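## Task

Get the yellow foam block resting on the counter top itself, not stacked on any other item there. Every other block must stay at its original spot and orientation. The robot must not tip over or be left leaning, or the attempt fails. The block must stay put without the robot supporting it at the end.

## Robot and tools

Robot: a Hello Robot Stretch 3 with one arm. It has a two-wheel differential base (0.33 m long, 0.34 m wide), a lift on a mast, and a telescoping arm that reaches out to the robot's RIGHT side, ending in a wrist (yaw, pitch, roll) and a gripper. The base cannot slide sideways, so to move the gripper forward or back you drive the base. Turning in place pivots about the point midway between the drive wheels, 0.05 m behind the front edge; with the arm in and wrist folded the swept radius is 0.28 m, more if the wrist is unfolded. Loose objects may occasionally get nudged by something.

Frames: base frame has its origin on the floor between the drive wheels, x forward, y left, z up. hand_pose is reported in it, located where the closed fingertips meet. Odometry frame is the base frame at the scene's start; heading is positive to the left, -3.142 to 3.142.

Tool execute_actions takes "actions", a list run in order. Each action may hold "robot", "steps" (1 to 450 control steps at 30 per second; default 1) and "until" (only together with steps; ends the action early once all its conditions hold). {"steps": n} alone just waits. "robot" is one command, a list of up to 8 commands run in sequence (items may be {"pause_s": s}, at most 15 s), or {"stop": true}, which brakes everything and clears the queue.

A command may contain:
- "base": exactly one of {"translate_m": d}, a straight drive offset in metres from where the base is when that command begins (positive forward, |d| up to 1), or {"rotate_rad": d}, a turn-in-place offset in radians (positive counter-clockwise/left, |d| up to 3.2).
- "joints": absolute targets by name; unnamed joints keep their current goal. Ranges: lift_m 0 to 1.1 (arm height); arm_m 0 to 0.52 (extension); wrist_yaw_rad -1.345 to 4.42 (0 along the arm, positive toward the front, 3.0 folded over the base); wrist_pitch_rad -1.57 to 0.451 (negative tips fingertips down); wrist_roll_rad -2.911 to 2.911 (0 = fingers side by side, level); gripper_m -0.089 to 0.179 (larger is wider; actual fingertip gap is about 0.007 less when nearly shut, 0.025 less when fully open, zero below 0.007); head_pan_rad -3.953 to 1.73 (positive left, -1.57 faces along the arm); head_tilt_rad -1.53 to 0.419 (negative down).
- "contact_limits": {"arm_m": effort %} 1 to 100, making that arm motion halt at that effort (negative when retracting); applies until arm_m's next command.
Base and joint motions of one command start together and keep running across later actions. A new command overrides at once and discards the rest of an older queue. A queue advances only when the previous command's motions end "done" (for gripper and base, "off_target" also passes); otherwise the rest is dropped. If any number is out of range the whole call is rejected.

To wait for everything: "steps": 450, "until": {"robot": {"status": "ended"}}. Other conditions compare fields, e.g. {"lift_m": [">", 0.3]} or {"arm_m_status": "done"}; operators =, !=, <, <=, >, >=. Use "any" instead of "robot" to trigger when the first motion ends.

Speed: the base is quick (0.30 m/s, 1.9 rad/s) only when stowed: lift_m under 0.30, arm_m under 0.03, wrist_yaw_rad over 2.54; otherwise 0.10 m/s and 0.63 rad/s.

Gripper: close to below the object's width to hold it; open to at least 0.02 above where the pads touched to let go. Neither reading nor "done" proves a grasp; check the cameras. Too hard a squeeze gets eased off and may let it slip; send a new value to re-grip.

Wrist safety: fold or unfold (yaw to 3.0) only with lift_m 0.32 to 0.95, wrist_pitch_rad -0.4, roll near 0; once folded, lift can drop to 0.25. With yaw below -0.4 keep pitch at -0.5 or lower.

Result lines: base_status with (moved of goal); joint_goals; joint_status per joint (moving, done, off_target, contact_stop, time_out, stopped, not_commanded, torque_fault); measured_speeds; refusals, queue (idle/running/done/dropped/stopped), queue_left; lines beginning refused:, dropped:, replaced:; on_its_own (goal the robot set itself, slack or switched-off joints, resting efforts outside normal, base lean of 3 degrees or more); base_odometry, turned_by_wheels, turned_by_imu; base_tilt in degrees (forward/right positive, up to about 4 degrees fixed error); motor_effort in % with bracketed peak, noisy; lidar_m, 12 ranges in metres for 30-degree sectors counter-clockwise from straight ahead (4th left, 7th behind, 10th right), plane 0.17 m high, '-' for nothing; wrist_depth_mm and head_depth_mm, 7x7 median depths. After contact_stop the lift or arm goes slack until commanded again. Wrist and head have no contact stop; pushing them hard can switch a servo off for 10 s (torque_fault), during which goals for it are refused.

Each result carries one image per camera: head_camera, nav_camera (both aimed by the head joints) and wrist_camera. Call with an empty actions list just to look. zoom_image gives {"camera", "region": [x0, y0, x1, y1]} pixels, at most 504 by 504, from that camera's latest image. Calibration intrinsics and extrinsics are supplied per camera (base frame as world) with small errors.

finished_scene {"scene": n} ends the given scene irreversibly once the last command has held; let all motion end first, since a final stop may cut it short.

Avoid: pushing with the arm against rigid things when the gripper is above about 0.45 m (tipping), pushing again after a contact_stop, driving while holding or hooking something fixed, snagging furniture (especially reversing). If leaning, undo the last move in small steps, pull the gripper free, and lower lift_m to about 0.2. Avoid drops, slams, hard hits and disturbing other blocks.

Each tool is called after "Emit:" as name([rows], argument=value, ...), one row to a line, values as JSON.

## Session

Emit:
execute_actions(actions=[])

Scene clock: 0.00 s.
robot.base_odometry: x=+0.000 y=+0.000 heading=+0.000 (m, m, rad; robot's odometry frame)
robot.turned_by_wheels: +0.000 (rad since the last result)
robot.turned_by_imu: +0.000 (rad since the last result)
robot.base_tilt: forward=+2.1 right=-1.3 (deg)
robot.lidar_m: 1.89 1.84 1.84 2.07 3.09 1.14 1.27 1.93 1.93 1.48 1.05 1.11
robot.head_depth_mm: 1747 1748 1745 1727 1735 1738 1722 / 1855 1888 1880 1879 1871 1876 1859 / 1954 2071 2053 2062 2052 2036 2032 / 1954 2266 2245 2251 2250 2239 2192 / 1953 2308 2307 2305 2281 2289 2225 / 1949 2117 2119 2105 2102 2072 2092 / 1893 1922 1929 1917 1907 1897 1900
robot.base_status: not_commanded
robot.joint_positions: lift_m=+0.584 arm_m=-0.003 wrist_yaw_rad=+2.922 wrist_pitch_rad=-0.532 wrist_roll_rad=+0.019 gripper_m=+0.037 head_pan_rad=-0.008 head_tilt_rad=+0.001
robot.joint_goals: lift_m=+0.584 arm_m=-0.003 wrist_yaw_rad=+2.922 wrist_pitch_rad=-0.532 wrist_roll_rad=+0.019 gripper_m=+0.037 head_pan_rad=-0.008 head_tilt_rad=+0.001
robot.joint_status: lift_m=not_commanded arm_m=not_commanded wrist_yaw_rad=not_commanded wrist_pitch_rad=not_commanded wrist_roll_rad=not_commanded gripper_m=not_commanded head_pan_rad=not_commanded head_tilt_rad=not_commanded
robot.measured_speeds: translate_m=+0.000 rotate_rad=+0.000 lift_m=+0.000 arm_m=+0.000 wrist_yaw_rad=+0.000 wrist_pitch_rad=+0.000 wrist_roll_rad=+0.000 head_pan_rad=+0.000 head_tilt_rad=+0.000
robot: refusals=0 queue=idle queue_left=0
robot.motor_effort: left_wheel=+1 right_wheel=+0 lift_m=+27 arm_m=+0 wrist_yaw_rad=+1 wrist_pitch_rad=+5 wrist_roll_rad=+0 gripper_m=+0 head_pan_rad=+0 head_tilt_rad=+0 (%)
robot.hand_pose: x=+0.0242 y=+0.0615 z=+0.5715 quat_wxyz=(+0.261, +0.704, +0.108, +0.651) (m; robot's base frame)
robot.wrist_depth_mm: - - - - - - - / - - - - - - - / - - - - - - - / - - - - - - - / - 938 957 935 911 881 889 / 807 803 - 800 - 771 777 / 702 702 - 700 679 681 672
pictures: head_camera (sideways: a quarter turn clockwise sets it upright), nav_camera (sideways: a quarter turn counterclockwise sets it upright), wrist_camera
camera_calibration (this result's frames):
head_camera: T_world_to_cam=[[0.00471923, -0.00652044, -0.999968, 1.32287], [-0.0440651, 0.999006, -0.00672213, 0.0123657], [0.999018, 0.0440954, 0.00442722, -0.0562866], [0, 0, 0, 1]] pos_world=[0.0505333, -0.00124575, 1.32316]
nav_camera: T_world_to_cam=[[0.0371637, 0.0123648, 0.999233, -1.26583], [-0.0424759, -0.999, 0.0139417, 0.0364683], [0.998406, -0.0429614, -0.0366013, 0.000767914], [0, 0, 0, 1]] pos_world=[0.0478253, 0.0521166, 1.26438]
wrist_camera: T_world_to_cam=[[0.968729, -0.242214, -0.0538278, 0.0301518], [-0.189942, -0.584333, -0.788972, 0.533874], [0.159646, 0.774524, -0.612067, 0.460738], [0, 0, 0, 1]] pos_world=[-0.00135905, -0.0375889, 0.704836]
Images, in order (width x height): head_camera 896x504, nav_camera 672x504, wrist_camera 644x364.

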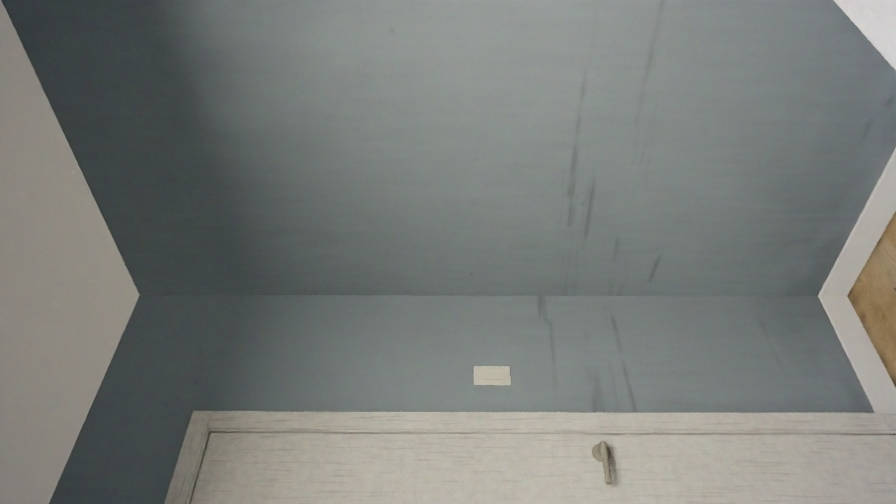

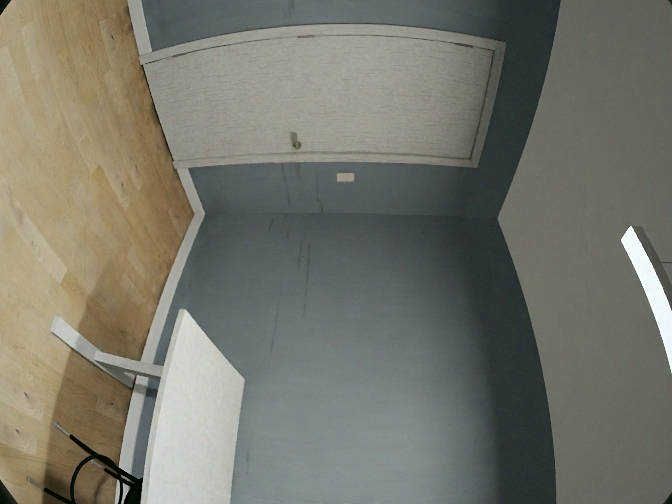

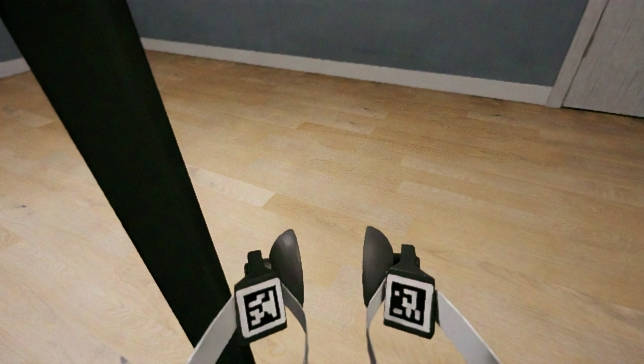

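Emit:
execute_actions([
  {"robot":[{"joints":{"lift_m":0.27,"wrist_pitch_rad":-0.45,"head_pan_rad":0.5,"head_tilt_rad":-0.6},"base":{"rotate_rad":2.0}}],"steps":450,"until":{"robot":{"status":"ended"}}},
])

Scene clock: 6.40 s.
robot.base_odometry: x=+0.000 y=+0.000 heading=+2.000 (m, m, rad; robot's odometry frame)
robot.turned_by_wheels: +2.000 (rad since the last result)
robot.turned_by_imu: +1.977 (rad since the last result)
robot.base_tilt: forward=+2.3 right=-1.2 (deg)
robot.lidar_m: 2.94 1.14 1.22 1.81 1.94 1.88 1.05 1.11 1.80 1.83 1.84 1.97
robot.head_depth_mm: 2551 2787 2960 2287 1802 1492 1261 / 2583 2820 2990 2287 1825 1484 1267 / 2613 2815 3032 2207 1813 1492 1271 / 2613 1564 1154 1284 1452 1506 1272 / 2636 1584 1165 1310 1476 1511 1279 / 2672 1589 1177 1323 1505 1513 1283 / 2712 1617 1190 1347 1536 1515 1291
robot.base_status: done (rotate_rad +1.9999 of +2.0000)
robot.joint_positions: lift_m=+0.270 arm_m=-0.003 wrist_yaw_rad=+2.922 wrist_pitch_rad=-0.472 wrist_roll_rad=+0.019 gripper_m=+0.037 head_pan_rad=+0.493 head_tilt_rad=-0.593
robot.joint_goals: lift_m=+0.270 arm_m=-0.003 wrist_yaw_rad=+2.922 wrist_pitch_rad=-0.450 wrist_roll_rad=+0.019 gripper_m=+0.037 head_pan_rad=+0.500 head_tilt_rad=-0.600
robot.joint_status: lift_m=done arm_m=not_commanded wrist_yaw_rad=not_commanded wrist_pitch_rad=done wrist_roll_rad=not_commanded gripper_m=not_commanded head_pan_rad=done head_tilt_rad=done
robot.measured_speeds: translate_m=+0.000 rotate_rad=+0.000 lift_m=+0.000 arm_m=+0.000 wrist_yaw_rad=+0.000 wrist_pitch_rad=+0.000 wrist_roll_rad=+0.000 head_pan_rad=+0.000 head_tilt_rad=+0.000
robot: refusals=0 queue=done queue_left=0
robot.motor_effort: left_wheel=-1(6) right_wheel=+3(9) lift_m=+18(29) arm_m=+0(0) wrist_yaw_rad=+1(0) wrist_pitch_rad=+9(10) wrist_roll_rad=+0(0) gripper_m=+1(1) head_pan_rad=+2(27) head_tilt_rad=-3(24) (%)
robot.hand_pose: x=+0.0261 y=+0.0699 z=+0.2711 quat_wxyz=(+0.241, +0.708, +0.087, +0.659) (m; robot's base frame)
robot.wrist_depth_mm: - - - - - - 828 / - - - - - - 860 / - - 924 904 887 850 839 / 728 - 706 690 681 673 667 / 593 557 578 574 568 557 543 / 494 485 - 485 - 454 455 / 437 - - - 389 394 389
pictures: head_camera (sideways: a quarter turn clockwise sets it upright), nav_camera (sideways: a quarter turn counterclockwise sets it upright), wrist_camera
camera_calibration (this result's frames):
head_camera: T_world_to_cam=[[-0.486463, -0.268715, -0.831352, 1.10562], [-0.513622, 0.8577, 0.0233129, -0.0238656], [0.706786, 0.438341, -0.555258, 0.673924], [0, 0, 0, 1]] pos_world=[0.0492654, 0.0221575, 1.29392]
nav_camera: T_world_to_cam=[[0.513728, 0.290356, 0.807327, -1.01818], [0.454312, -0.890299, 0.0311038, 0.0111126], [0.727794, 0.3508, -0.589284, 0.721701], [0, 0, 0, 1]] pos_world=[-0.0072299, 0.0523563, 1.24695]
wrist_camera: T_world_to_cam=[[0.969449, -0.238992, -0.0552478, 0.0143462], [-0.179439, -0.537386, -0.824025, 0.308026], [0.167246, 0.808764, -0.563853, 0.254371], [0, 0, 0, 1]] pos_world=[-0.00117857, -0.0367682, 0.398042]
Images, in order (width x height): head_camera 896x504, nav_camera 672x504, wrist_camera 644x364.

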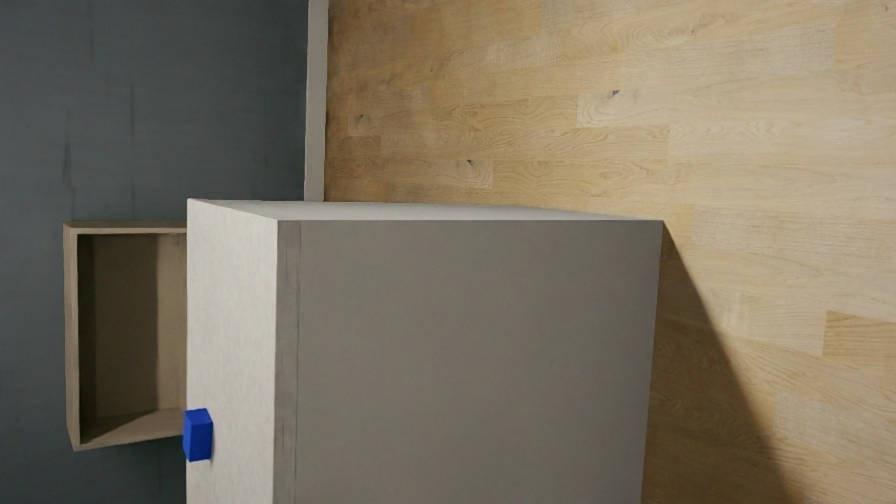

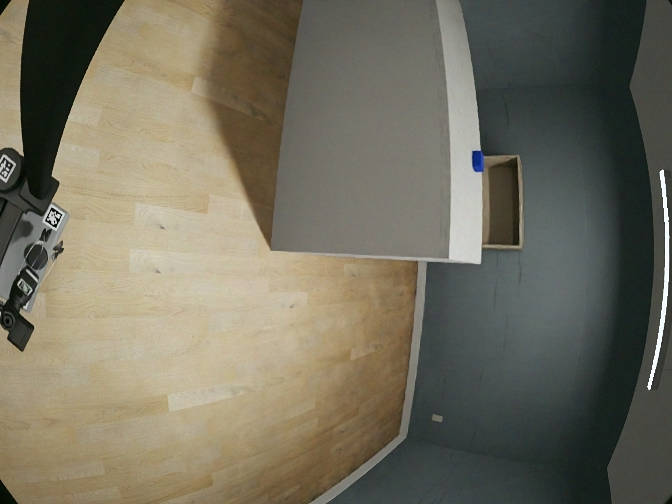

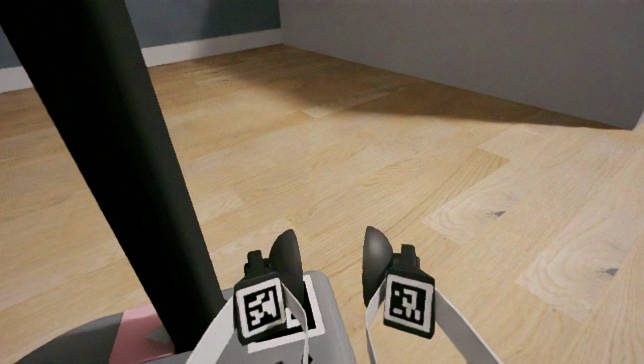

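Emit:
execute_actions([
  {"robot":[{"joints":{"head_pan_rad":1.5,"head_tilt_rad":-0.6},"base":{"rotate_rad":0.18}},{"base":{"translate_m":1.0}},{"base":{"translate_m":1.0}}],"steps":450,"until":{"robot":{"status":"ended"}}},
])

Scene clock: 22.63 s.
robot.base_odometry: x=-1.144 y=+1.640 heading=+2.180 (m, m, rad; robot's odometry frame)
robot.turned_by_wheels: +0.180 (rad since the last result)
robot.turned_by_imu: +0.180 (rad since the last result)
robot.base_tilt: forward=+2.3 right=-1.1 (deg)
robot.lidar_m: 1.14 1.14 1.09 2.40 0.60 0.65 3.06 2.61 1.57 1.37 1.38 1.30
robot.head_depth_mm: 1815 1562 1676 1909 1722 1485 1262 / 2160 2329 2522 2143 1811 1489 1271 / 2162 2382 2616 2295 1816 1493 1270 / 2101 2303 2555 2298 1826 1500 1269 / 2063 2239 2481 2321 1824 1505 1273 / 2012 2183 2406 2335 1788 1491 1278 / 1966 2141 2339 2262 1843 1511 1313
robot.base_status: done (translate_m +1.0000 of +1.0000)
robot.joint_positions: lift_m=+0.270 arm_m=-0.003 wrist_yaw_rad=+2.922 wrist_pitch_rad=-0.472 wrist_roll_rad=+0.019 gripper_m=+0.037 head_pan_rad=+1.493 head_tilt_rad=-0.593
robot.joint_goals: lift_m=+0.270 arm_m=-0.003 wrist_yaw_rad=+2.922 wrist_pitch_rad=-0.450 wrist_roll_rad=+0.019 gripper_m=+0.037 head_pan_rad=+1.500 head_tilt_rad=-0.600
robot.joint_status: lift_m=done arm_m=not_commanded wrist_yaw_rad=not_commanded wrist_pitch_rad=done wrist_roll_rad=not_commanded gripper_m=not_commanded head_pan_rad=done head_tilt_rad=done
robot.measured_speeds: translate_m=+0.000 rotate_rad=+0.000 lift_m=+0.000 arm_m=+0.000 wrist_yaw_rad=+0.000 wrist_pitch_rad=+0.000 wrist_roll_rad=+0.000 head_pan_rad=+0.000 head_tilt_rad=+0.000
robot: refusals=0 queue=done queue_left=0
robot.motor_effort: left_wheel=-2(5) right_wheel=+3(10) lift_m=+18(18) arm_m=+0(0) wrist_yaw_rad=+1(1) wrist_pitch_rad=+8(9) wrist_roll_rad=+0(0) gripper_m=+1(1) head_pan_rad=+2(31) head_tilt_rad=-2(4) (%)
robot.hand_pose: x=+0.0261 y=+0.0700 z=+0.2712 quat_wxyz=(+0.241, +0.708, +0.087, +0.659) (m; robot's base frame)
robot.wrist_depth_mm: - - - - - - 863 / - - - - - - 921 / 591 - 942 896 910 885 863 / 667 - 707 695 673 664 652 / 575 561 569 563 570 542 543 / 491 480 - 480 - 462 462 / 436 - - - 391 400 394
pictures: head_camera (sideways: a quarter turn clockwise sets it upright), nav_camera (sideways: a quarter turn counterclockwise sets it upright), wrist_camera
camera_calibration (this result's frames):
head_camera: T_world_to_cam=[[-0.0368022, -0.554803, -0.831168, 1.10264], [-0.999237, 0.0313344, 0.0233283, -0.0209234], [0.0131016, 0.831392, -0.555532, 0.678513], [0, 0, 0, 1]] pos_world=[0.0107825, 0.048291, 1.2939]
nav_camera: T_world_to_cam=[[0.033326, 0.58943, 0.807132, -1.015], [0.994617, -0.0988364, 0.0311108, 0.0078076], [0.0981117, 0.80175, -0.589551, 0.72589], [0, 0, 0, 1]] pos_world=[-0.045158, 0.0170588, 1.24694]
wrist_camera: T_world_to_cam=[[0.969458, -0.238951, -0.0552646, 0.0143586], [-0.179303, -0.536779, -0.824451, 0.308284], [0.167338, 0.809179, -0.563229, 0.254174], [0, 0, 0, 1]] pos_world=[-0.00117681, -0.0367607, 0.398117]
Images, in order (width x height): head_camera 896x504, nav_camera 672x504, wrist_camera 644x364.

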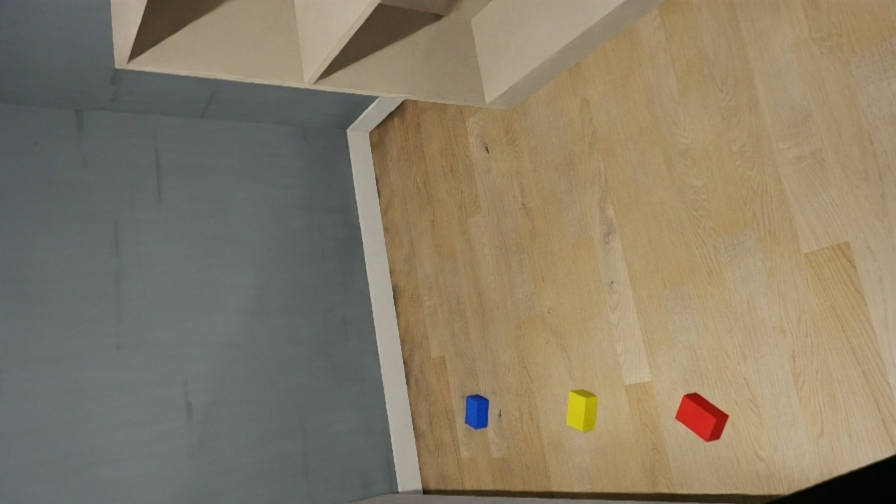

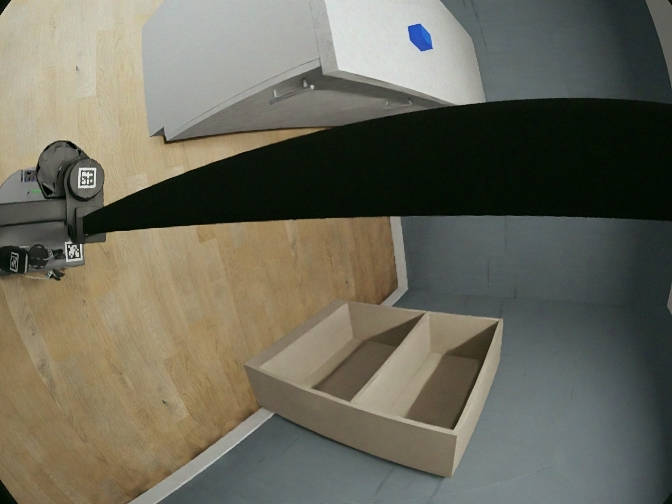

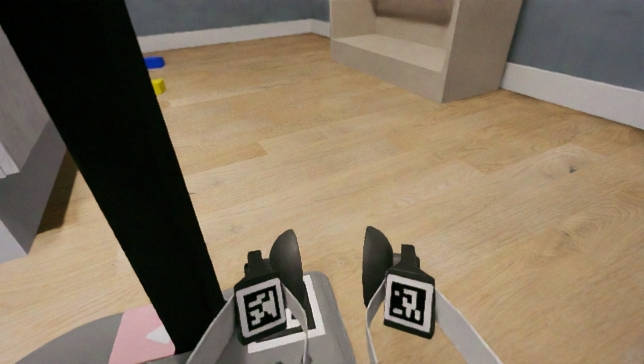

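Emit:
execute_actions([
  {"robot":[{"base":{"translate_m":0.42},"joints":{"head_pan_rad":-2.5,"head_tilt_rad":-0.8}},{"base":{"rotate_rad":-1.35}},{"base":{"translate_m":-0.75}}],"steps":450,"until":{"robot":{"status":"ended"}}},
])

Scene clock: 37.73 s.
robot.base_odometry: x=-1.891 y=+1.431 heading=+0.830 (m, m, rad; robot's odometry frame)
robot.turned_by_wheels: -1.350 (rad since the last result)
robot.turned_by_imu: -1.331 (rad since the last result)
robot.base_tilt: forward=+2.3 right=-1.2 (deg)
robot.lidar_m: 2.03 1.04 0.76 0.41 0.70 0.94 1.74 0.93 0.68 0.65 2.90 2.11
robot.head_depth_mm: 1388 1623 1976 1786 1505 1314 1159 / 1238 1347 1614 1790 1511 1313 1159 / 1177 1150 1343 1663 1519 1308 1161 / 1188 997 1145 1330 1497 1316 1162 / 1205 911 1002 1144 1342 1306 1170 / 1218 855 886 997 1135 1301 1172 / 1230 858 798 884 998 1129 1170
robot.base_status: done (translate_m -0.7500 of -0.7500)
robot.joint_positions: lift_m=+0.270 arm_m=-0.003 wrist_yaw_rad=+2.922 wrist_pitch_rad=-0.471 wrist_roll_rad=+0.019 gripper_m=+0.037 head_pan_rad=-2.493 head_tilt_rad=-0.791
robot.joint_goals: lift_m=+0.270 arm_m=-0.003 wrist_yaw_rad=+2.922 wrist_pitch_rad=-0.450 wrist_roll_rad=+0.019 gripper_m=+0.037 head_pan_rad=-2.500 head_tilt_rad=-0.800
robot.joint_status: lift_m=done arm_m=not_commanded wrist_yaw_rad=not_commanded wrist_pitch_rad=done wrist_roll_rad=not_commanded gripper_m=not_commanded head_pan_rad=done head_tilt_rad=done
robot.measured_speeds: translate_m=+0.000 rotate_rad=+0.000 lift_m=+0.000 arm_m=+0.000 wrist_yaw_rad=+0.000 wrist_pitch_rad=+0.000 wrist_roll_rad=+0.000 head_pan_rad=+0.000 head_tilt_rad=+0.000
robot: refusals=0 queue=done queue_left=0
robot.motor_effort: left_wheel=+2(8) right_wheel=-1(10) lift_m=+18(18) arm_m=+0(0) wrist_yaw_rad=+1(0) wrist_pitch_rad=+9(9) wrist_roll_rad=+0(0) gripper_m=+0(0) head_pan_rad=-3(36) head_tilt_rad=-4(14) (%)
robot.hand_pose: x=+0.0261 y=+0.0700 z=+0.2713 quat_wxyz=(+0.241, +0.708, +0.087, +0.659) (m; robot's base frame)
robot.wrist_depth_mm: - 563 643 699 723 800 863 / - 625 697 741 803 879 935 / 627 - 755 837 832 884 847 / 560 - 627 708 685 651 660 / 474 498 550 565 562 549 540 / 493 481 - 477 - 465 460 / 433 - - - 391 404 398
pictures: head_camera (sideways: a quarter turn clockwise sets it upright), nav_camera (sideways: a quarter turn counterclockwise sets it upright), wrist_camera
camera_calibration (this result's frames):
head_camera: T_world_to_cam=[[0.560801, 0.43292, -0.70575, 0.935513], [0.63569, -0.771281, 0.0320129, -0.0421958], [-0.530472, -0.466591, -0.707738, 0.879821], [0, 0, 0, 1]] pos_world=[-0.0310931, -0.0270305, 1.28427]
nav_camera: T_world_to_cam=[[-0.580089, -0.455258, 0.675453, -0.839633], [-0.591725, 0.805395, 0.0346565, 0.0128768], [-0.559784, -0.379579, -0.736588, 0.921158], [0, 0, 0, 1]] pos_world=[0.0362069, -0.0429683, 1.2452]
wrist_camera: T_world_to_cam=[[0.969459, -0.238947, -0.0552661, 0.0143565], [-0.17929, -0.536723, -0.82449, 0.308301], [0.167347, 0.809218, -0.563171, 0.254166], [0, 0, 0, 1]] pos_world=[-0.00117668, -0.0367736, 0.398123]
Images, in order (width x height): head_camera 896x504, nav_camera 672x504, wrist_camera 644x364.

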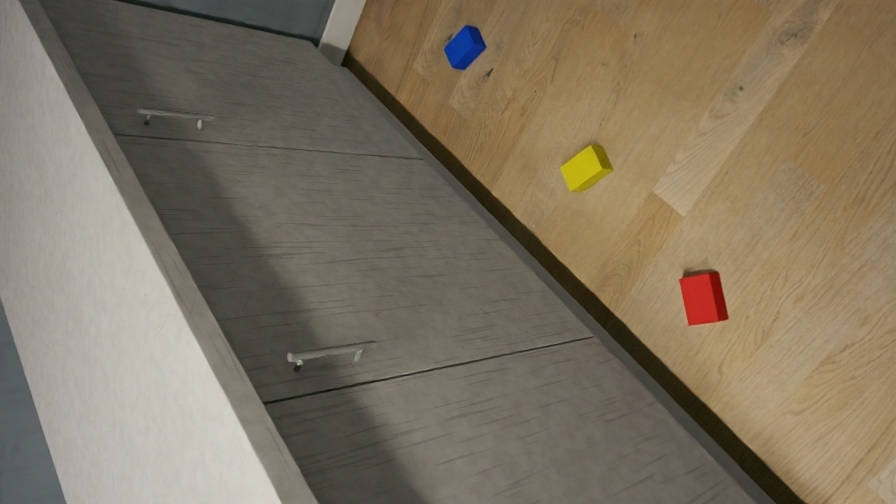

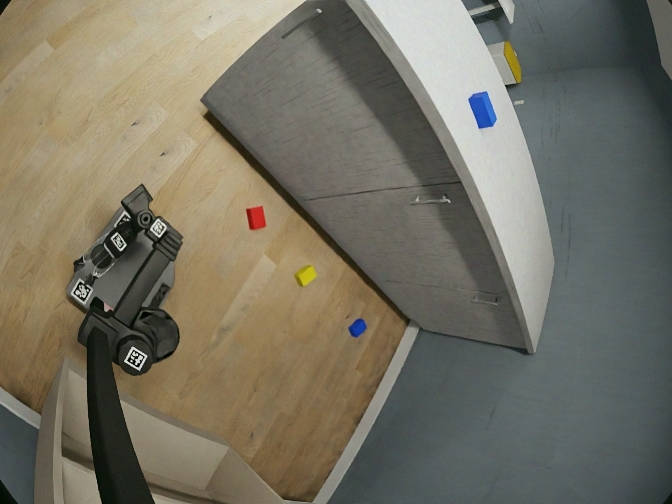

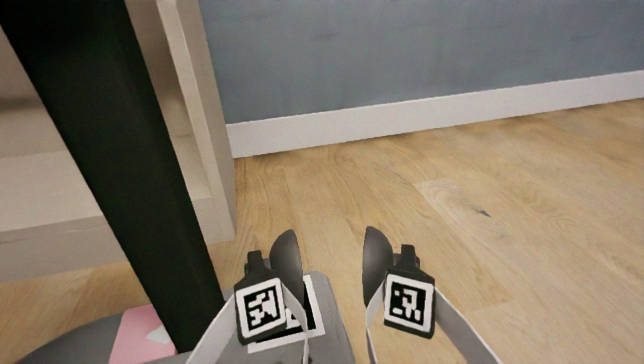

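Emit:
execute_actions([
  {"robot":[{"base":{"translate_m":-0.715},"joints":{"head_pan_rad":-1.6,"head_tilt_rad":-1.1}},{"joints":{"lift_m":0.35,"wrist_pitch_rad":-0.4}},{"joints":{"wrist_yaw_rad":0.0,"gripper_m":0.13}},{"joints":{"wrist_yaw_rad":-0.4,"wrist_pitch_rad":-0.95,"arm_m":0.17,"lift_m":0.26}}],"steps":450,"until":{"robot":{"status":"ended"}}},
])

Scene clock: 52.70 s.
robot.base_odometry: x=-2.373 y=+0.904 heading=+0.830 (m, m, rad; robot's odometry frame)
robot.turned_by_wheels: +0.000 (rad since the last result)
robot.turned_by_imu: -0.003 (rad since the last result)
robot.base_tilt: forward=+2.6 right=-1.1 (deg)
robot.lidar_m: 2.74 0.75 0.70 0.50 0.43 1.02 1.03 0.94 0.68 0.66 0.68 0.93
robot.head_depth_mm: 622 775 967 1359 1294 1183 1103 / 620 771 967 1356 1308 1202 - / 620 771 960 1367 - 1213 - / 620 769 962 1373 1306 1205 1105 / 625 771 959 1376 1305 1198 1109 / 628 767 959 1270 1296 1206 1111 / 632 767 954 1268 1319 1206 1120
robot.base_status: done (translate_m -0.7150 of -0.7150)
robot.joint_positions: lift_m=+0.260 arm_m=+0.170 wrist_yaw_rad=-0.399 wrist_pitch_rad=-0.954 wrist_roll_rad=+0.019 gripper_m=+0.130 head_pan_rad=-1.606 head_tilt_rad=-1.086
robot.joint_goals: lift_m=+0.260 arm_m=+0.170 wrist_yaw_rad=-0.400 wrist_pitch_rad=-0.950 wrist_roll_rad=+0.019 gripper_m=+0.130 head_pan_rad=-1.600 head_tilt_rad=-1.100
robot.joint_status: lift_m=done arm_m=done wrist_yaw_rad=done wrist_pitch_rad=done wrist_roll_rad=not_commanded gripper_m=done head_pan_rad=done head_tilt_rad=done
robot.measured_speeds: translate_m=+0.000 rotate_rad=+0.000 lift_m=+0.000 arm_m=+0.000 wrist_yaw_rad=+0.000 wrist_pitch_rad=+0.000 wrist_roll_rad=+0.000 head_pan_rad=+0.000 head_tilt_rad=+0.000
robot: refusals=0 queue=done queue_left=0
robot.motor_effort: left_wheel=+1(5) right_wheel=-1(10) lift_m=+19(38) arm_m=+5(6) wrist_yaw_rad=+0(1) wrist_pitch_rad=+1(11) wrist_roll_rad=+0(0) gripper_m=+1(97) head_pan_rad=+2(33) head_tilt_rad=-5(19) (%)
robot.hand_pose: x=-0.0715 y=-0.4330 z=+0.1761 quat_wxyz=(+0.545, +0.190, -0.685, -0.445) (m; robot's base frame)
robot.wrist_depth_mm: 214 234 268 372 439 490 507 / 240 326 374 437 458 451 448 / 331 380 410 415 418 409 402 / 373 387 382 380 377 373 374 / 356 354 350 344 349 352 344 / 328 329 322 284 320 - 316 / 304 298 301 294 295 295 294
pictures: head_camera (sideways: a quarter turn clockwise sets it upright), nav_camera (sideways: a quarter turn counterclockwise sets it upright), wrist_camera
camera_calibration (this result's frames):
head_camera: T_world_to_cam=[[0.0250184, 0.882816, -0.469052, 0.630399], [0.999077, -0.00569615, 0.0425681, -0.0581397], [0.034908, -0.469684, -0.882144, 1.10312], [0, 0, 0, 1]] pos_world=[0.00380667, -0.0387392, 1.27128]
nav_camera: T_world_to_cam=[[-0.0195323, -0.901821, 0.431667, -0.525456], [-0.998518, 0.0395326, 0.0374085, 0.0117893], [-0.0508007, -0.430297, -0.901257, 1.13212], [0, 0, 0, 1]] pos_world=[0.0590208, 0.0128127, 1.24671]
wrist_camera: T_world_to_cam=[[-0.901991, 0.430026, -0.0385963, 0.136398], [0.396359, 0.789281, -0.468972, 0.495103], [-0.171207, -0.438307, -0.882369, 0.115777], [0, 0, 0, 1]] pos_world=[-0.0533865, -0.398685, 0.339613]
Images, in order (width x height): head_camera 896x504, nav_camera 672x504, wrist_camera 644x364.

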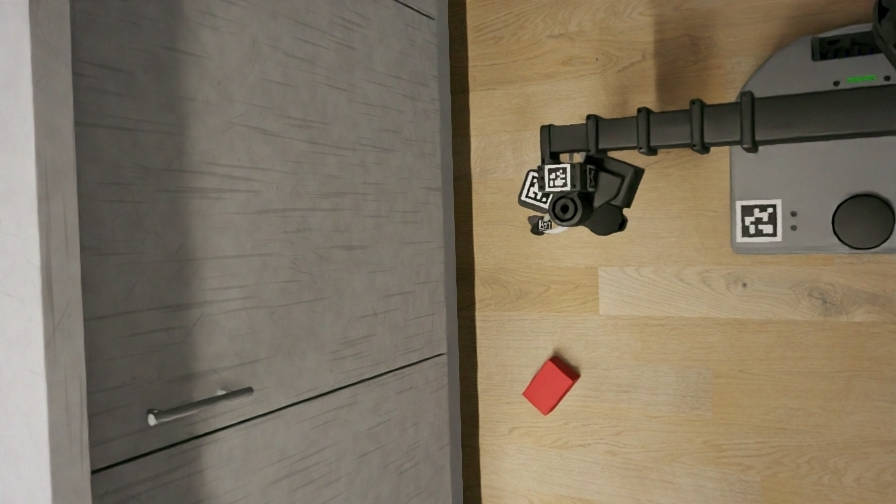

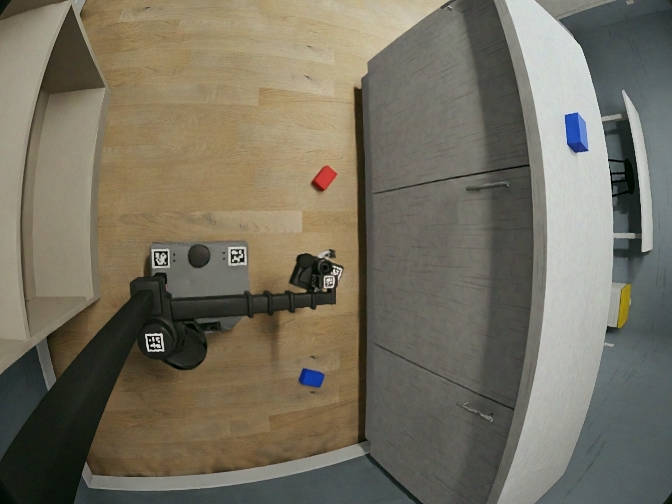

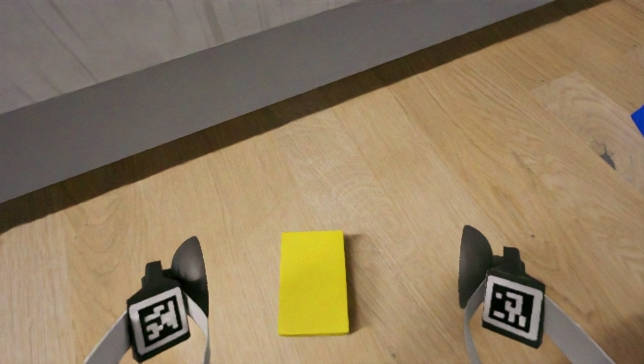

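Emit:
execute_actions([
  {"robot":{"base":{"translate_m":0.012},"joints":{"arm_m":0.195,"lift_m":0.112}},"steps":450,"until":{"robot":{"status":"ended"}}},
])

Scene clock: 57.47 s.
robot.base_odometry: x=-2.365 y=+0.913 heading=+0.830 (m, m, rad; robot's odometry frame)
robot.turned_by_wheels: +0.000 (rad since the last result)
robot.turned_by_imu: +0.000 (rad since the last result)
robot.base_tilt: forward=+2.4 right=-1.1 (deg)
robot.lidar_m: 2.73 0.74 0.70 0.54 0.44 1.02 1.04 0.94 0.68 0.66 0.68 0.93
robot.head_depth_mm: 622 773 968 1361 1289 1180 1109 / 621 774 965 1364 1296 1203 - / 620 773 966 1372 1333 1208 - / 620 770 960 1371 1308 1207 1109 / 624 768 958 1375 1309 1202 1110 / 628 766 958 1274 1292 1205 1112 / 632 763 955 1270 1318 1212 1117
robot.base_status: done (translate_m +0.0120 of +0.0120)
robot.joint_positions: lift_m=+0.112 arm_m=+0.195 wrist_yaw_rad=-0.399 wrist_pitch_rad=-0.955 wrist_roll_rad=+0.019 gripper_m=+0.130 head_pan_rad=-1.606 head_tilt_rad=-1.086
robot.joint_goals: lift_m=+0.112 arm_m=+0.195 wrist_yaw_rad=-0.400 wrist_pitch_rad=-0.950 wrist_roll_rad=+0.019 gripper_m=+0.130 head_pan_rad=-1.600 head_tilt_rad=-1.100
robot.joint_status: lift_m=done arm_m=done wrist_yaw_rad=done wrist_pitch_rad=done wrist_roll_rad=not_commanded gripper_m=done head_pan_rad=done head_tilt_rad=done
robot.measured_speeds: translate_m=+0.000 rotate_rad=+0.000 lift_m=+0.000 arm_m=+0.000 wrist_yaw_rad=+0.000 wrist_pitch_rad=+0.000 wrist_roll_rad=+0.000 head_pan_rad=+0.000 head_tilt_rad=+0.000
robot: refusals=0 queue=done queue_left=0
robot.motor_effort: left_wheel=+3(4) right_wheel=-2(3) lift_m=+18(20) arm_m=+5(5) wrist_yaw_rad=+0(0) wrist_pitch_rad=+1(2) wrist_roll_rad=+0(0) gripper_m=+0(1) head_pan_rad=+2(2) head_tilt_rad=-5(5) (%)
robot.hand_pose: x=-0.0715 y=-0.4579 z=+0.0281 quat_wxyz=(+0.545, +0.190, -0.685, -0.445) (m; robot's base frame)
robot.wrist_depth_mm: 240 263 286 289 288 284 281 / 261 264 261 258 257 256 253 / 239 239 236 236 231 230 229 / 217 217 217 163 208 209 210 / 201 199 199 150 189 196 192 / 184 185 182 139 176 - 178 / 172 168 170 129 132 164 167
pictures: head_camera (sideways: a quarter turn clockwise sets it upright), nav_camera (sideways: a quarter turn counterclockwise sets it upright), wrist_camera
camera_calibration (this result's frames):
head_camera: T_world_to_cam=[[0.0250189, 0.882828, -0.46903, 0.630371], [0.999077, -0.00569733, 0.0425688, -0.0581407], [0.0349087, -0.469662, -0.882156, 1.10314], [0, 0, 0, 1]] pos_world=[0.0038067, -0.0387385, 1.27128]
nav_camera: T_world_to_cam=[[-0.0195328, -0.901832, 0.431645, -0.525427], [-0.998518, 0.0395318, 0.0374086, 0.0117892], [-0.0508, -0.430275, -0.901268, 1.13213], [0, 0, 0, 1]] pos_world=[0.0590209, 0.0128141, 1.24671]
wrist_camera: T_world_to_cam=[[-0.901986, 0.430038, -0.0385809, 0.141441], [0.39642, 0.789426, -0.468676, 0.445409], [-0.171092, -0.438033, -0.882527, -0.0256423], [0, 0, 0, 1]] pos_world=[-0.0533788, -0.423674, 0.191579]
Images, in order (width x height): head_camera 896x504, nav_camera 672x504, wrist_camera 644x364.

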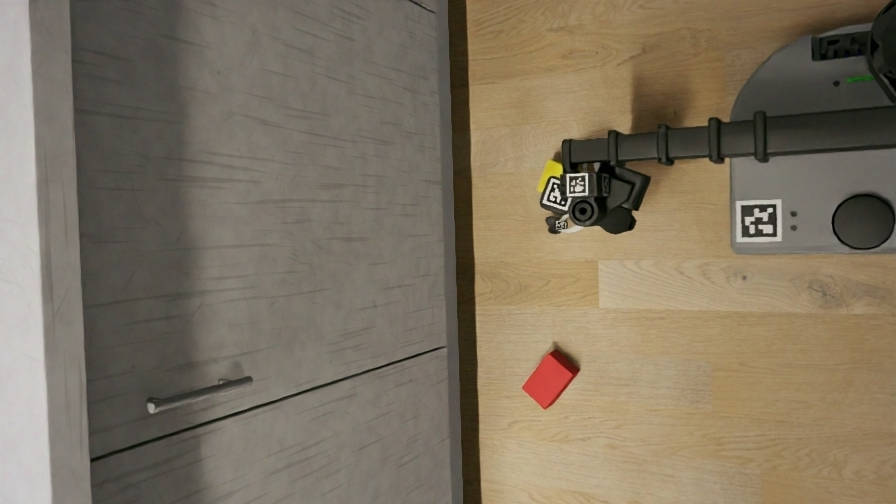

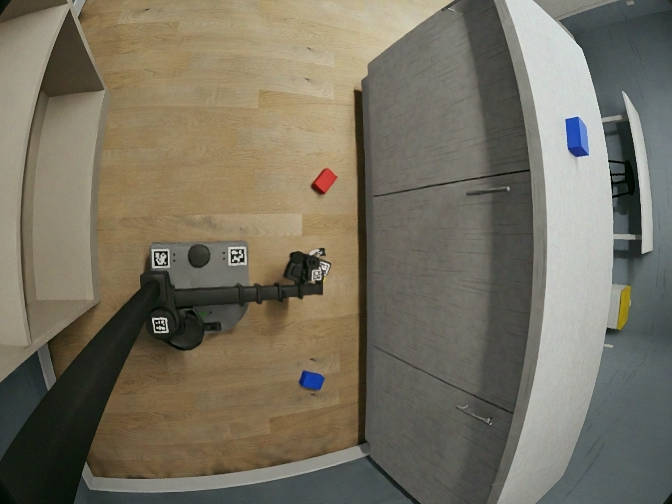

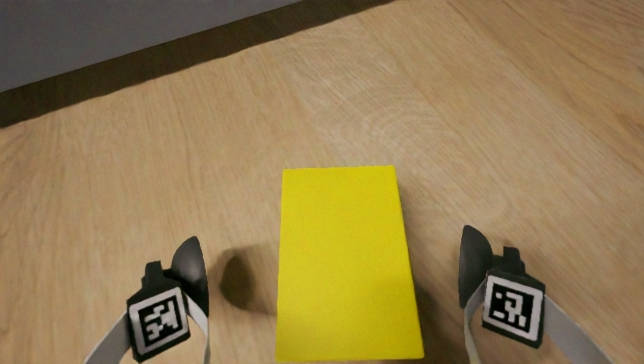

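Emit:
execute_actions([
  {"robot":[{"joints":{"gripper_m":0.03}},{"joints":{"lift_m":1.07,"arm_m":0.24,"head_tilt_rad":-0.6}}],"steps":450,"until":{"robot":{"status":"ended"}}},
])

Scene clock: 74.83 s.
robot.base_odometry: x=-2.365 y=+0.913 heading=+0.830 (m, m, rad; robot's odometry frame)
robot.turned_by_wheels: +0.000 (rad since the last result)
robot.turned_by_imu: -0.001 (rad since the last result)
robot.base_tilt: forward=+2.3 right=-1.0 (deg)
robot.lidar_m: 2.73 0.74 0.70 0.55 0.44 1.02 1.04 0.94 0.68 0.66 0.68 0.93
robot.head_depth_mm: - 2993 912 743 827 960 1178 / - - 920 553 828 960 1183 / - - - 530 830 963 1184 / 3383 3647 931 739 830 964 1194 / 3400 3744 938 740 829 962 1188 / 3407 3636 944 746 828 964 1193 / 3423 3746 905 749 831 966 1197
robot.base_status: done (translate_m +0.0120 of +0.0120)
robot.joint_positions: lift_m=+1.070 arm_m=+0.240 wrist_yaw_rad=-0.399 wrist_pitch_rad=-0.957 wrist_roll_rad=+0.019 gripper_m=+0.031 head_pan_rad=-1.606 head_tilt_rad=-0.606
robot.joint_goals: lift_m=+1.070 arm_m=+0.240 wrist_yaw_rad=-0.400 wrist_pitch_rad=-0.950 wrist_roll_rad=+0.019 gripper_m=+0.030 head_pan_rad=-1.600 head_tilt_rad=-0.600
robot.joint_status: lift_m=done arm_m=done wrist_yaw_rad=done wrist_pitch_rad=done wrist_roll_rad=not_commanded gripper_m=done head_pan_rad=done head_tilt_rad=done
robot.measured_speeds: translate_m=+0.000 rotate_rad=+0.000 lift_m=+0.000 arm_m=+0.000 wrist_yaw_rad=+0.000 wrist_pitch_rad=+0.000 wrist_roll_rad=+0.000 head_pan_rad=+0.000 head_tilt_rad=+0.000
robot: refusals=0 queue=done queue_left=0
robot.motor_effort: left_wheel=+2(1) right_wheel=-1(2) lift_m=+36(38) arm_m=+5(6) wrist_yaw_rad=+0(0) wrist_pitch_rad=+2(2) wrist_roll_rad=+0(0) gripper_m=-16(100) head_pan_rad=+2(2) head_tilt_rad=+2(20) (%)
robot.hand_pose: x=-0.0713 y=-0.5024 z=+0.9850 quat_wxyz=(+0.544, +0.191, -0.685, -0.446) (m; robot's base frame)
robot.wrist_depth_mm: 375 370 363 358 358 358 366 / 332 330 323 323 321 358 554 / 299 294 295 296 414 561 853 / 271 271 285 161 558 938 - / 253 325 406 148 826 - - / 335 423 478 136 136 - - / 436 590 - 127 949 - -
pictures: head_camera (sideways: a quarter turn clockwise sets it upright), nav_camera (sideways: a quarter turn counterclockwise sets it upright), wrist_camera
camera_calibration (this result's frames):
head_camera: T_world_to_cam=[[0.0137345, 0.566597, -0.823881, 1.09283], [0.999658, 0.0105645, 0.0239302, -0.0338999], [0.0222626, -0.823928, -0.566258, 0.692411], [0, 0, 0, 1]] pos_world=[0.00346395, -0.0483378, 1.29325]
nav_camera: T_world_to_cam=[[-0.00878855, -0.600732, 0.799402, -1.00466], [-0.997917, 0.0563604, 0.0313825, 0.0196089], [-0.0639071, -0.797461, -0.599976, 0.74044], [0, 0, 0, 1]] pos_world=[0.0580579, -0.0141661, 1.24676]
wrist_camera: T_world_to_cam=[[-0.901952, 0.430118, -0.038479, 0.197629], [0.396826, 0.790388, -0.466707, 0.92754], [-0.170326, -0.436217, -0.883574, 0.801363], [0, 0, 0, 1]] pos_world=[-0.0533271, -0.468552, 1.14856]
Images, in order (width x height): head_camera 896x504, nav_camera 672x504, wrist_camera 644x364.

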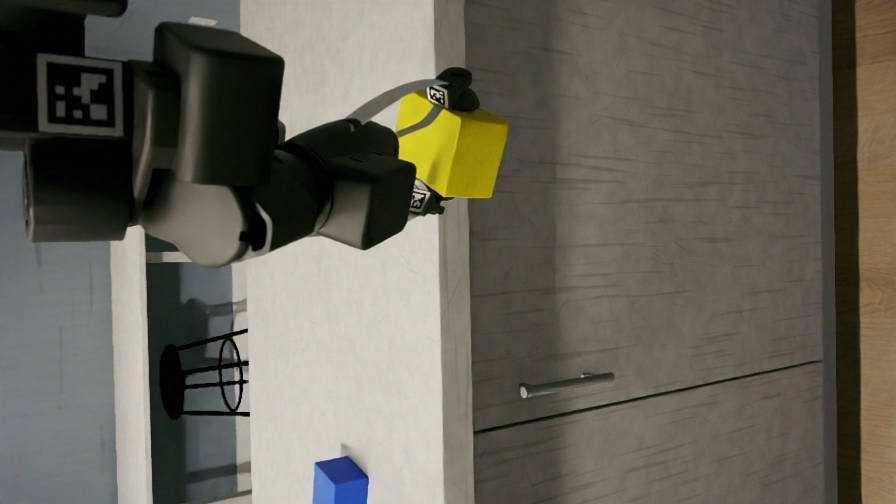

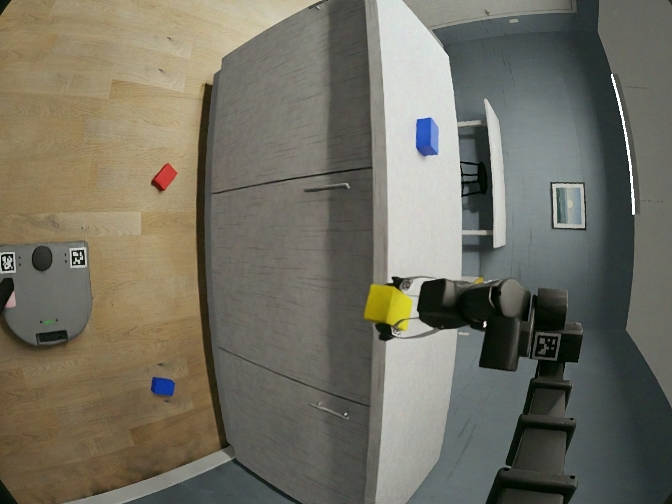

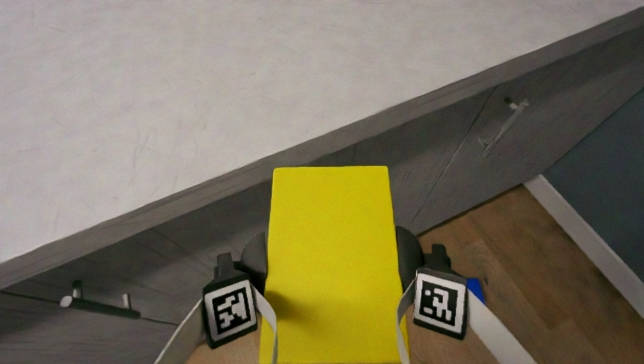

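Emit:
execute_actions([
  {"robot":[{"joints":{"arm_m":0.515}},{"joints":{"lift_m":1.033}}],"steps":450,"until":{"robot":{"status":"ended"}}},
])

Scene clock: 80.83 s.
robot.base_odometry: x=-2.365 y=+0.913 heading=+0.830 (m, m, rad; robot's odometry frame)
robot.turned_by_wheels: +0.000 (rad since the last result)
robot.turned_by_imu: +0.000 (rad since the last result)
robot.base_tilt: forward=+2.2 right=-1.1 (deg)
robot.lidar_m: 2.73 0.74 0.70 0.54 0.44 1.02 1.04 0.94 0.68 0.66 0.68 0.93
robot.head_depth_mm: 3098 3384 918 740 829 962 1175 / 3322 3432 923 731 830 962 1185 / 3278 - 791 735 830 963 1188 / 3381 3615 930 737 829 960 1188 / 3345 3753 938 740 828 964 1190 / 3370 3659 946 747 830 964 1196 / 3415 3752 902 749 829 964 1198
robot.base_status: done (translate_m +0.0120 of +0.0120)
robot.joint_positions: lift_m=+1.033 arm_m=+0.515 wrist_yaw_rad=-0.399 wrist_pitch_rad=-0.957 wrist_roll_rad=+0.019 gripper_m=+0.031 head_pan_rad=-1.606 head_tilt_rad=-0.606
robot.joint_goals: lift_m=+1.033 arm_m=+0.515 wrist_yaw_rad=-0.400 wrist_pitch_rad=-0.950 wrist_roll_rad=+0.019 gripper_m=+0.030 head_pan_rad=-1.600 head_tilt_rad=-0.600
robot.joint_status: lift_m=done arm_m=done wrist_yaw_rad=done wrist_pitch_rad=done wrist_roll_rad=not_commanded gripper_m=done head_pan_rad=done head_tilt_rad=done
robot.measured_speeds: translate_m=+0.000 rotate_rad=+0.000 lift_m=+0.000 arm_m=+0.000 wrist_yaw_rad=+0.000 wrist_pitch_rad=+0.000 wrist_roll_rad=+0.000 head_pan_rad=+0.000 head_tilt_rad=+0.000
robot: refusals=0 queue=done queue_left=0
robot.motor_effort: left_wheel=+1(1) right_wheel=-2(2) lift_m=+18(32) arm_m=+5(5) wrist_yaw_rad=+0(1) wrist_pitch_rad=+3(2) wrist_roll_rad=+0(0) gripper_m=-17(17) head_pan_rad=+2(2) head_tilt_rad=+2(2) (%)
robot.hand_pose: x=-0.0713 y=-0.7774 z=+0.9488 quat_wxyz=(+0.544, +0.190, -0.685, -0.446) (m; robot's base frame)
robot.wrist_depth_mm: 309 310 304 304 302 297 295 / 279 276 274 273 268 268 264 / 251 248 247 246 244 241 240 / 229 228 228 161 218 221 220 / 210 208 207 147 202 203 202 / 194 193 192 136 136 189 188 / 181 181 174 127 172 174 175
pictures: head_camera (sideways: a quarter turn clockwise sets it upright), nav_camera (sideways: a quarter turn counterclockwise sets it upright), wrist_camera
camera_calibration (this result's frames):
head_camera: T_world_to_cam=[[0.0137259, 0.566356, -0.824046, 1.09304], [0.999658, 0.0105716, 0.0239167, -0.0338824], [0.0222568, -0.824093, -0.566017, 0.692099], [0, 0, 0, 1]] pos_world=[0.00346387, -0.0483403, 1.29327]
nav_camera: T_world_to_cam=[[-0.00878015, -0.600499, 0.799578, -1.00489], [-0.997917, 0.0563695, 0.0313765, 0.0196168], [-0.0639133, -0.797636, -0.599743, 0.740137], [0, 0, 0, 1]] pos_world=[0.0580574, -0.0141821, 1.24677]
wrist_camera: T_world_to_cam=[[-0.901853, 0.430327, -0.0384733, 0.314651], [0.397029, 0.790352, -0.466596, 1.12785], [-0.170381, -0.436076, -0.883634, 0.649587], [0, 0, 0, 1]] pos_world=[-0.0533432, -0.743535, 1.11235]
Images, in order (width x height): head_camera 896x504, nav_camera 672x504, wrist_camera 644x364.

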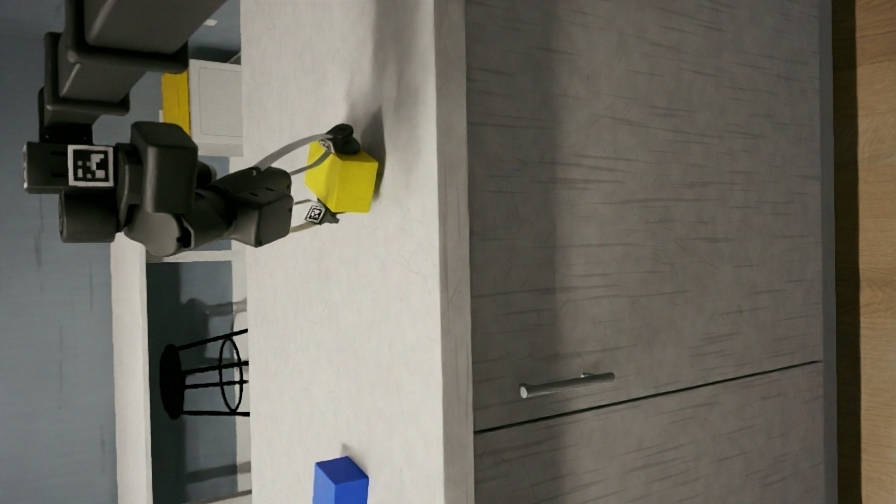

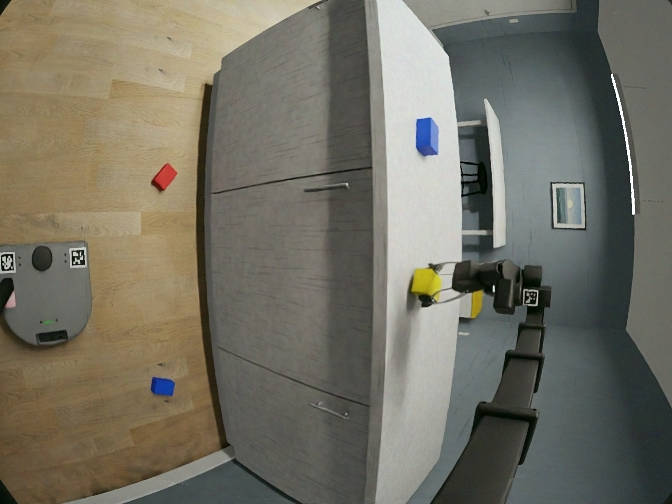

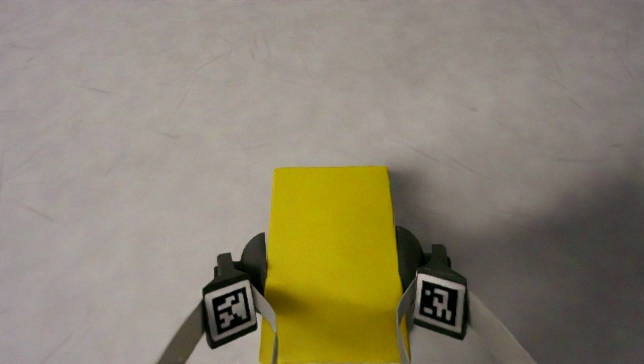

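Emit:
execute_actions([
  {"robot":[{"joints":{"lift_m":1.023}},{"joints":{"gripper_m":0.13}},{"joints":{"lift_m":1.09}}],"steps":450,"until":{"robot":{"status":"ended"}}},
])

Scene clock: 87.43 s.
robot.base_odometry: x=-2.365 y=+0.913 heading=+0.830 (m, m, rad; robot's odometry frame)
robot.turned_by_wheels: +0.000 (rad since the last result)
robot.turned_by_imu: +0.000 (rad since the last result)
robot.base_tilt: forward=+2.3 right=-0.9 (deg)
robot.lidar_m: 2.73 0.74 0.70 0.54 0.44 1.03 1.04 0.94 0.68 0.66 0.68 0.93
robot.head_depth_mm: 3316 3347 913 740 829 962 1181 / 3457 3417 878 730 829 964 1186 / - 3580 880 734 829 961 1186 / 3375 3578 930 739 831 962 1195 / 3399 3713 937 741 829 961 1192 / 3398 3635 945 747 829 960 1192 / 3420 3753 902 749 828 963 1202
robot.base_status: done (translate_m +0.0120 of +0.0120)
robot.joint_positions: lift_m=+1.090 arm_m=+0.515 wrist_yaw_rad=-0.399 wrist_pitch_rad=-0.957 wrist_roll_rad=+0.019 gripper_m=+0.130 head_pan_rad=-1.606 head_tilt_rad=-0.606
robot.joint_goals: lift_m=+1.090 arm_m=+0.515 wrist_yaw_rad=-0.400 wrist_pitch_rad=-0.950 wrist_roll_rad=+0.019 gripper_m=+0.130 head_pan_rad=-1.600 head_tilt_rad=-0.600
robot.joint_status: lift_m=done arm_m=done wrist_yaw_rad=done wrist_pitch_rad=done wrist_roll_rad=not_commanded gripper_m=done head_pan_rad=done head_tilt_rad=done
robot.measured_speeds: translate_m=+0.000 rotate_rad=+0.000 lift_m=+0.000 arm_m=+0.000 wrist_yaw_rad=+0.000 wrist_pitch_rad=+0.000 wrist_roll_rad=+0.000 head_pan_rad=+0.000 head_tilt_rad=+0.000
robot: refusals=0 queue=done queue_left=0
robot.motor_effort: left_wheel=+2(1) right_wheel=-2(2) lift_m=+35(38) arm_m=+5(5) wrist_yaw_rad=+0(0) wrist_pitch_rad=+2(2) wrist_roll_rad=+0(0) gripper_m=+0(99) head_pan_rad=+2(1) head_tilt_rad=+1(2) (%)
robot.hand_pose: x=-0.0713 y=-0.7774 z=+1.0050 quat_wxyz=(+0.544, +0.190, -0.685, -0.446) (m; robot's base frame)
robot.wrist_depth_mm: - 396 394 387 383 378 376 / 359 356 354 350 345 344 341 / 319 321 316 313 312 313 306 / 291 291 292 288 283 283 279 / 268 267 266 217 263 265 260 / 250 247 246 201 241 - 241 / 230 226 227 190 228 223 223
pictures: head_camera (sideways: a quarter turn clockwise sets it upright), nav_camera (sideways: a quarter turn counterclockwise sets it upright), wrist_camera
camera_calibration (this result's frames):
head_camera: T_world_to_cam=[[0.0137259, 0.566356, -0.824046, 1.09304], [0.999658, 0.0105716, 0.0239167, -0.0338824], [0.0222568, -0.824093, -0.566017, 0.692099], [0, 0, 0, 1]] pos_world=[0.00346387, -0.0483403, 1.29327]
nav_camera: T_world_to_cam=[[-0.00878015, -0.600499, 0.799578, -1.00489], [-0.997917, 0.0563695, 0.0313765, 0.0196168], [-0.0639133, -0.797637, -0.599743, 0.740136], [0, 0, 0, 1]] pos_world=[0.0580574, -0.0141821, 1.24677]
wrist_camera: T_world_to_cam=[[-0.901852, 0.430329, -0.0384727, 0.316814], [0.397032, 0.790356, -0.466586, 1.15407], [-0.170378, -0.436067, -0.883639, 0.699266], [0, 0, 0, 1]] pos_world=[-0.053343, -0.743535, 1.16856]
Images, in order (width x height): head_camera 896x504, nav_camera 672x504, wrist_camera 644x364.

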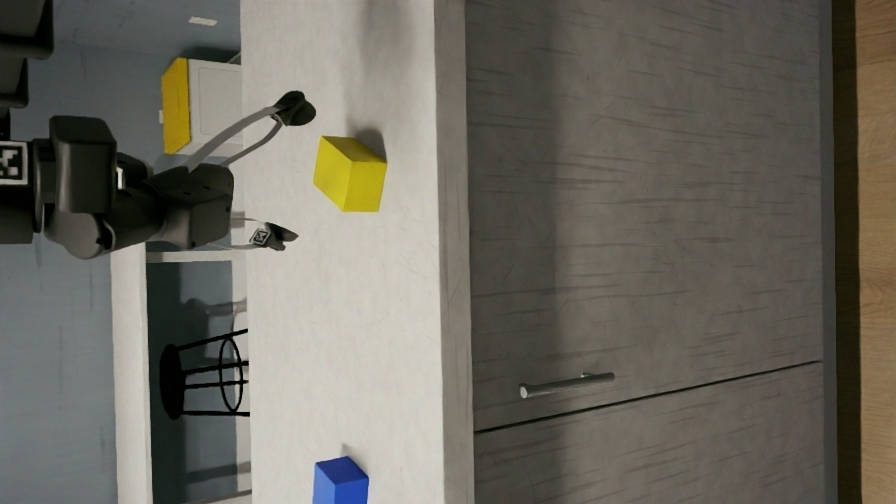

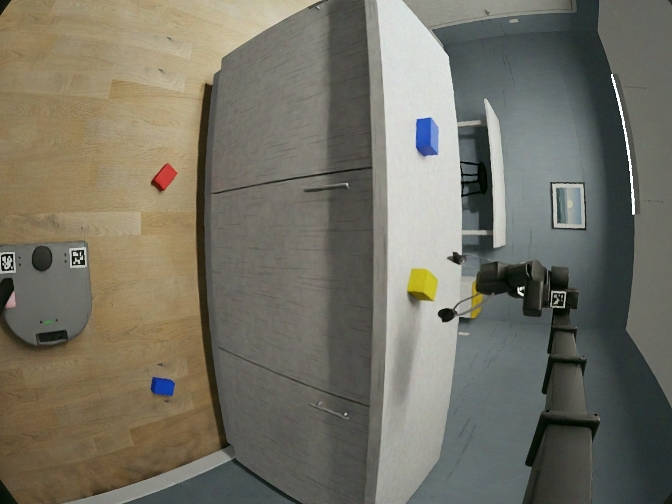

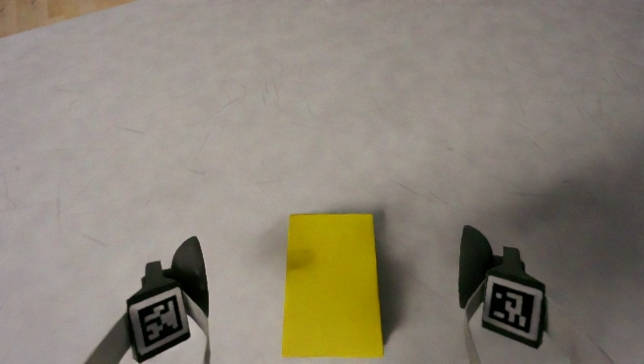

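Emit:
finished_scene(scene=2)

The scene is finished: the task was done.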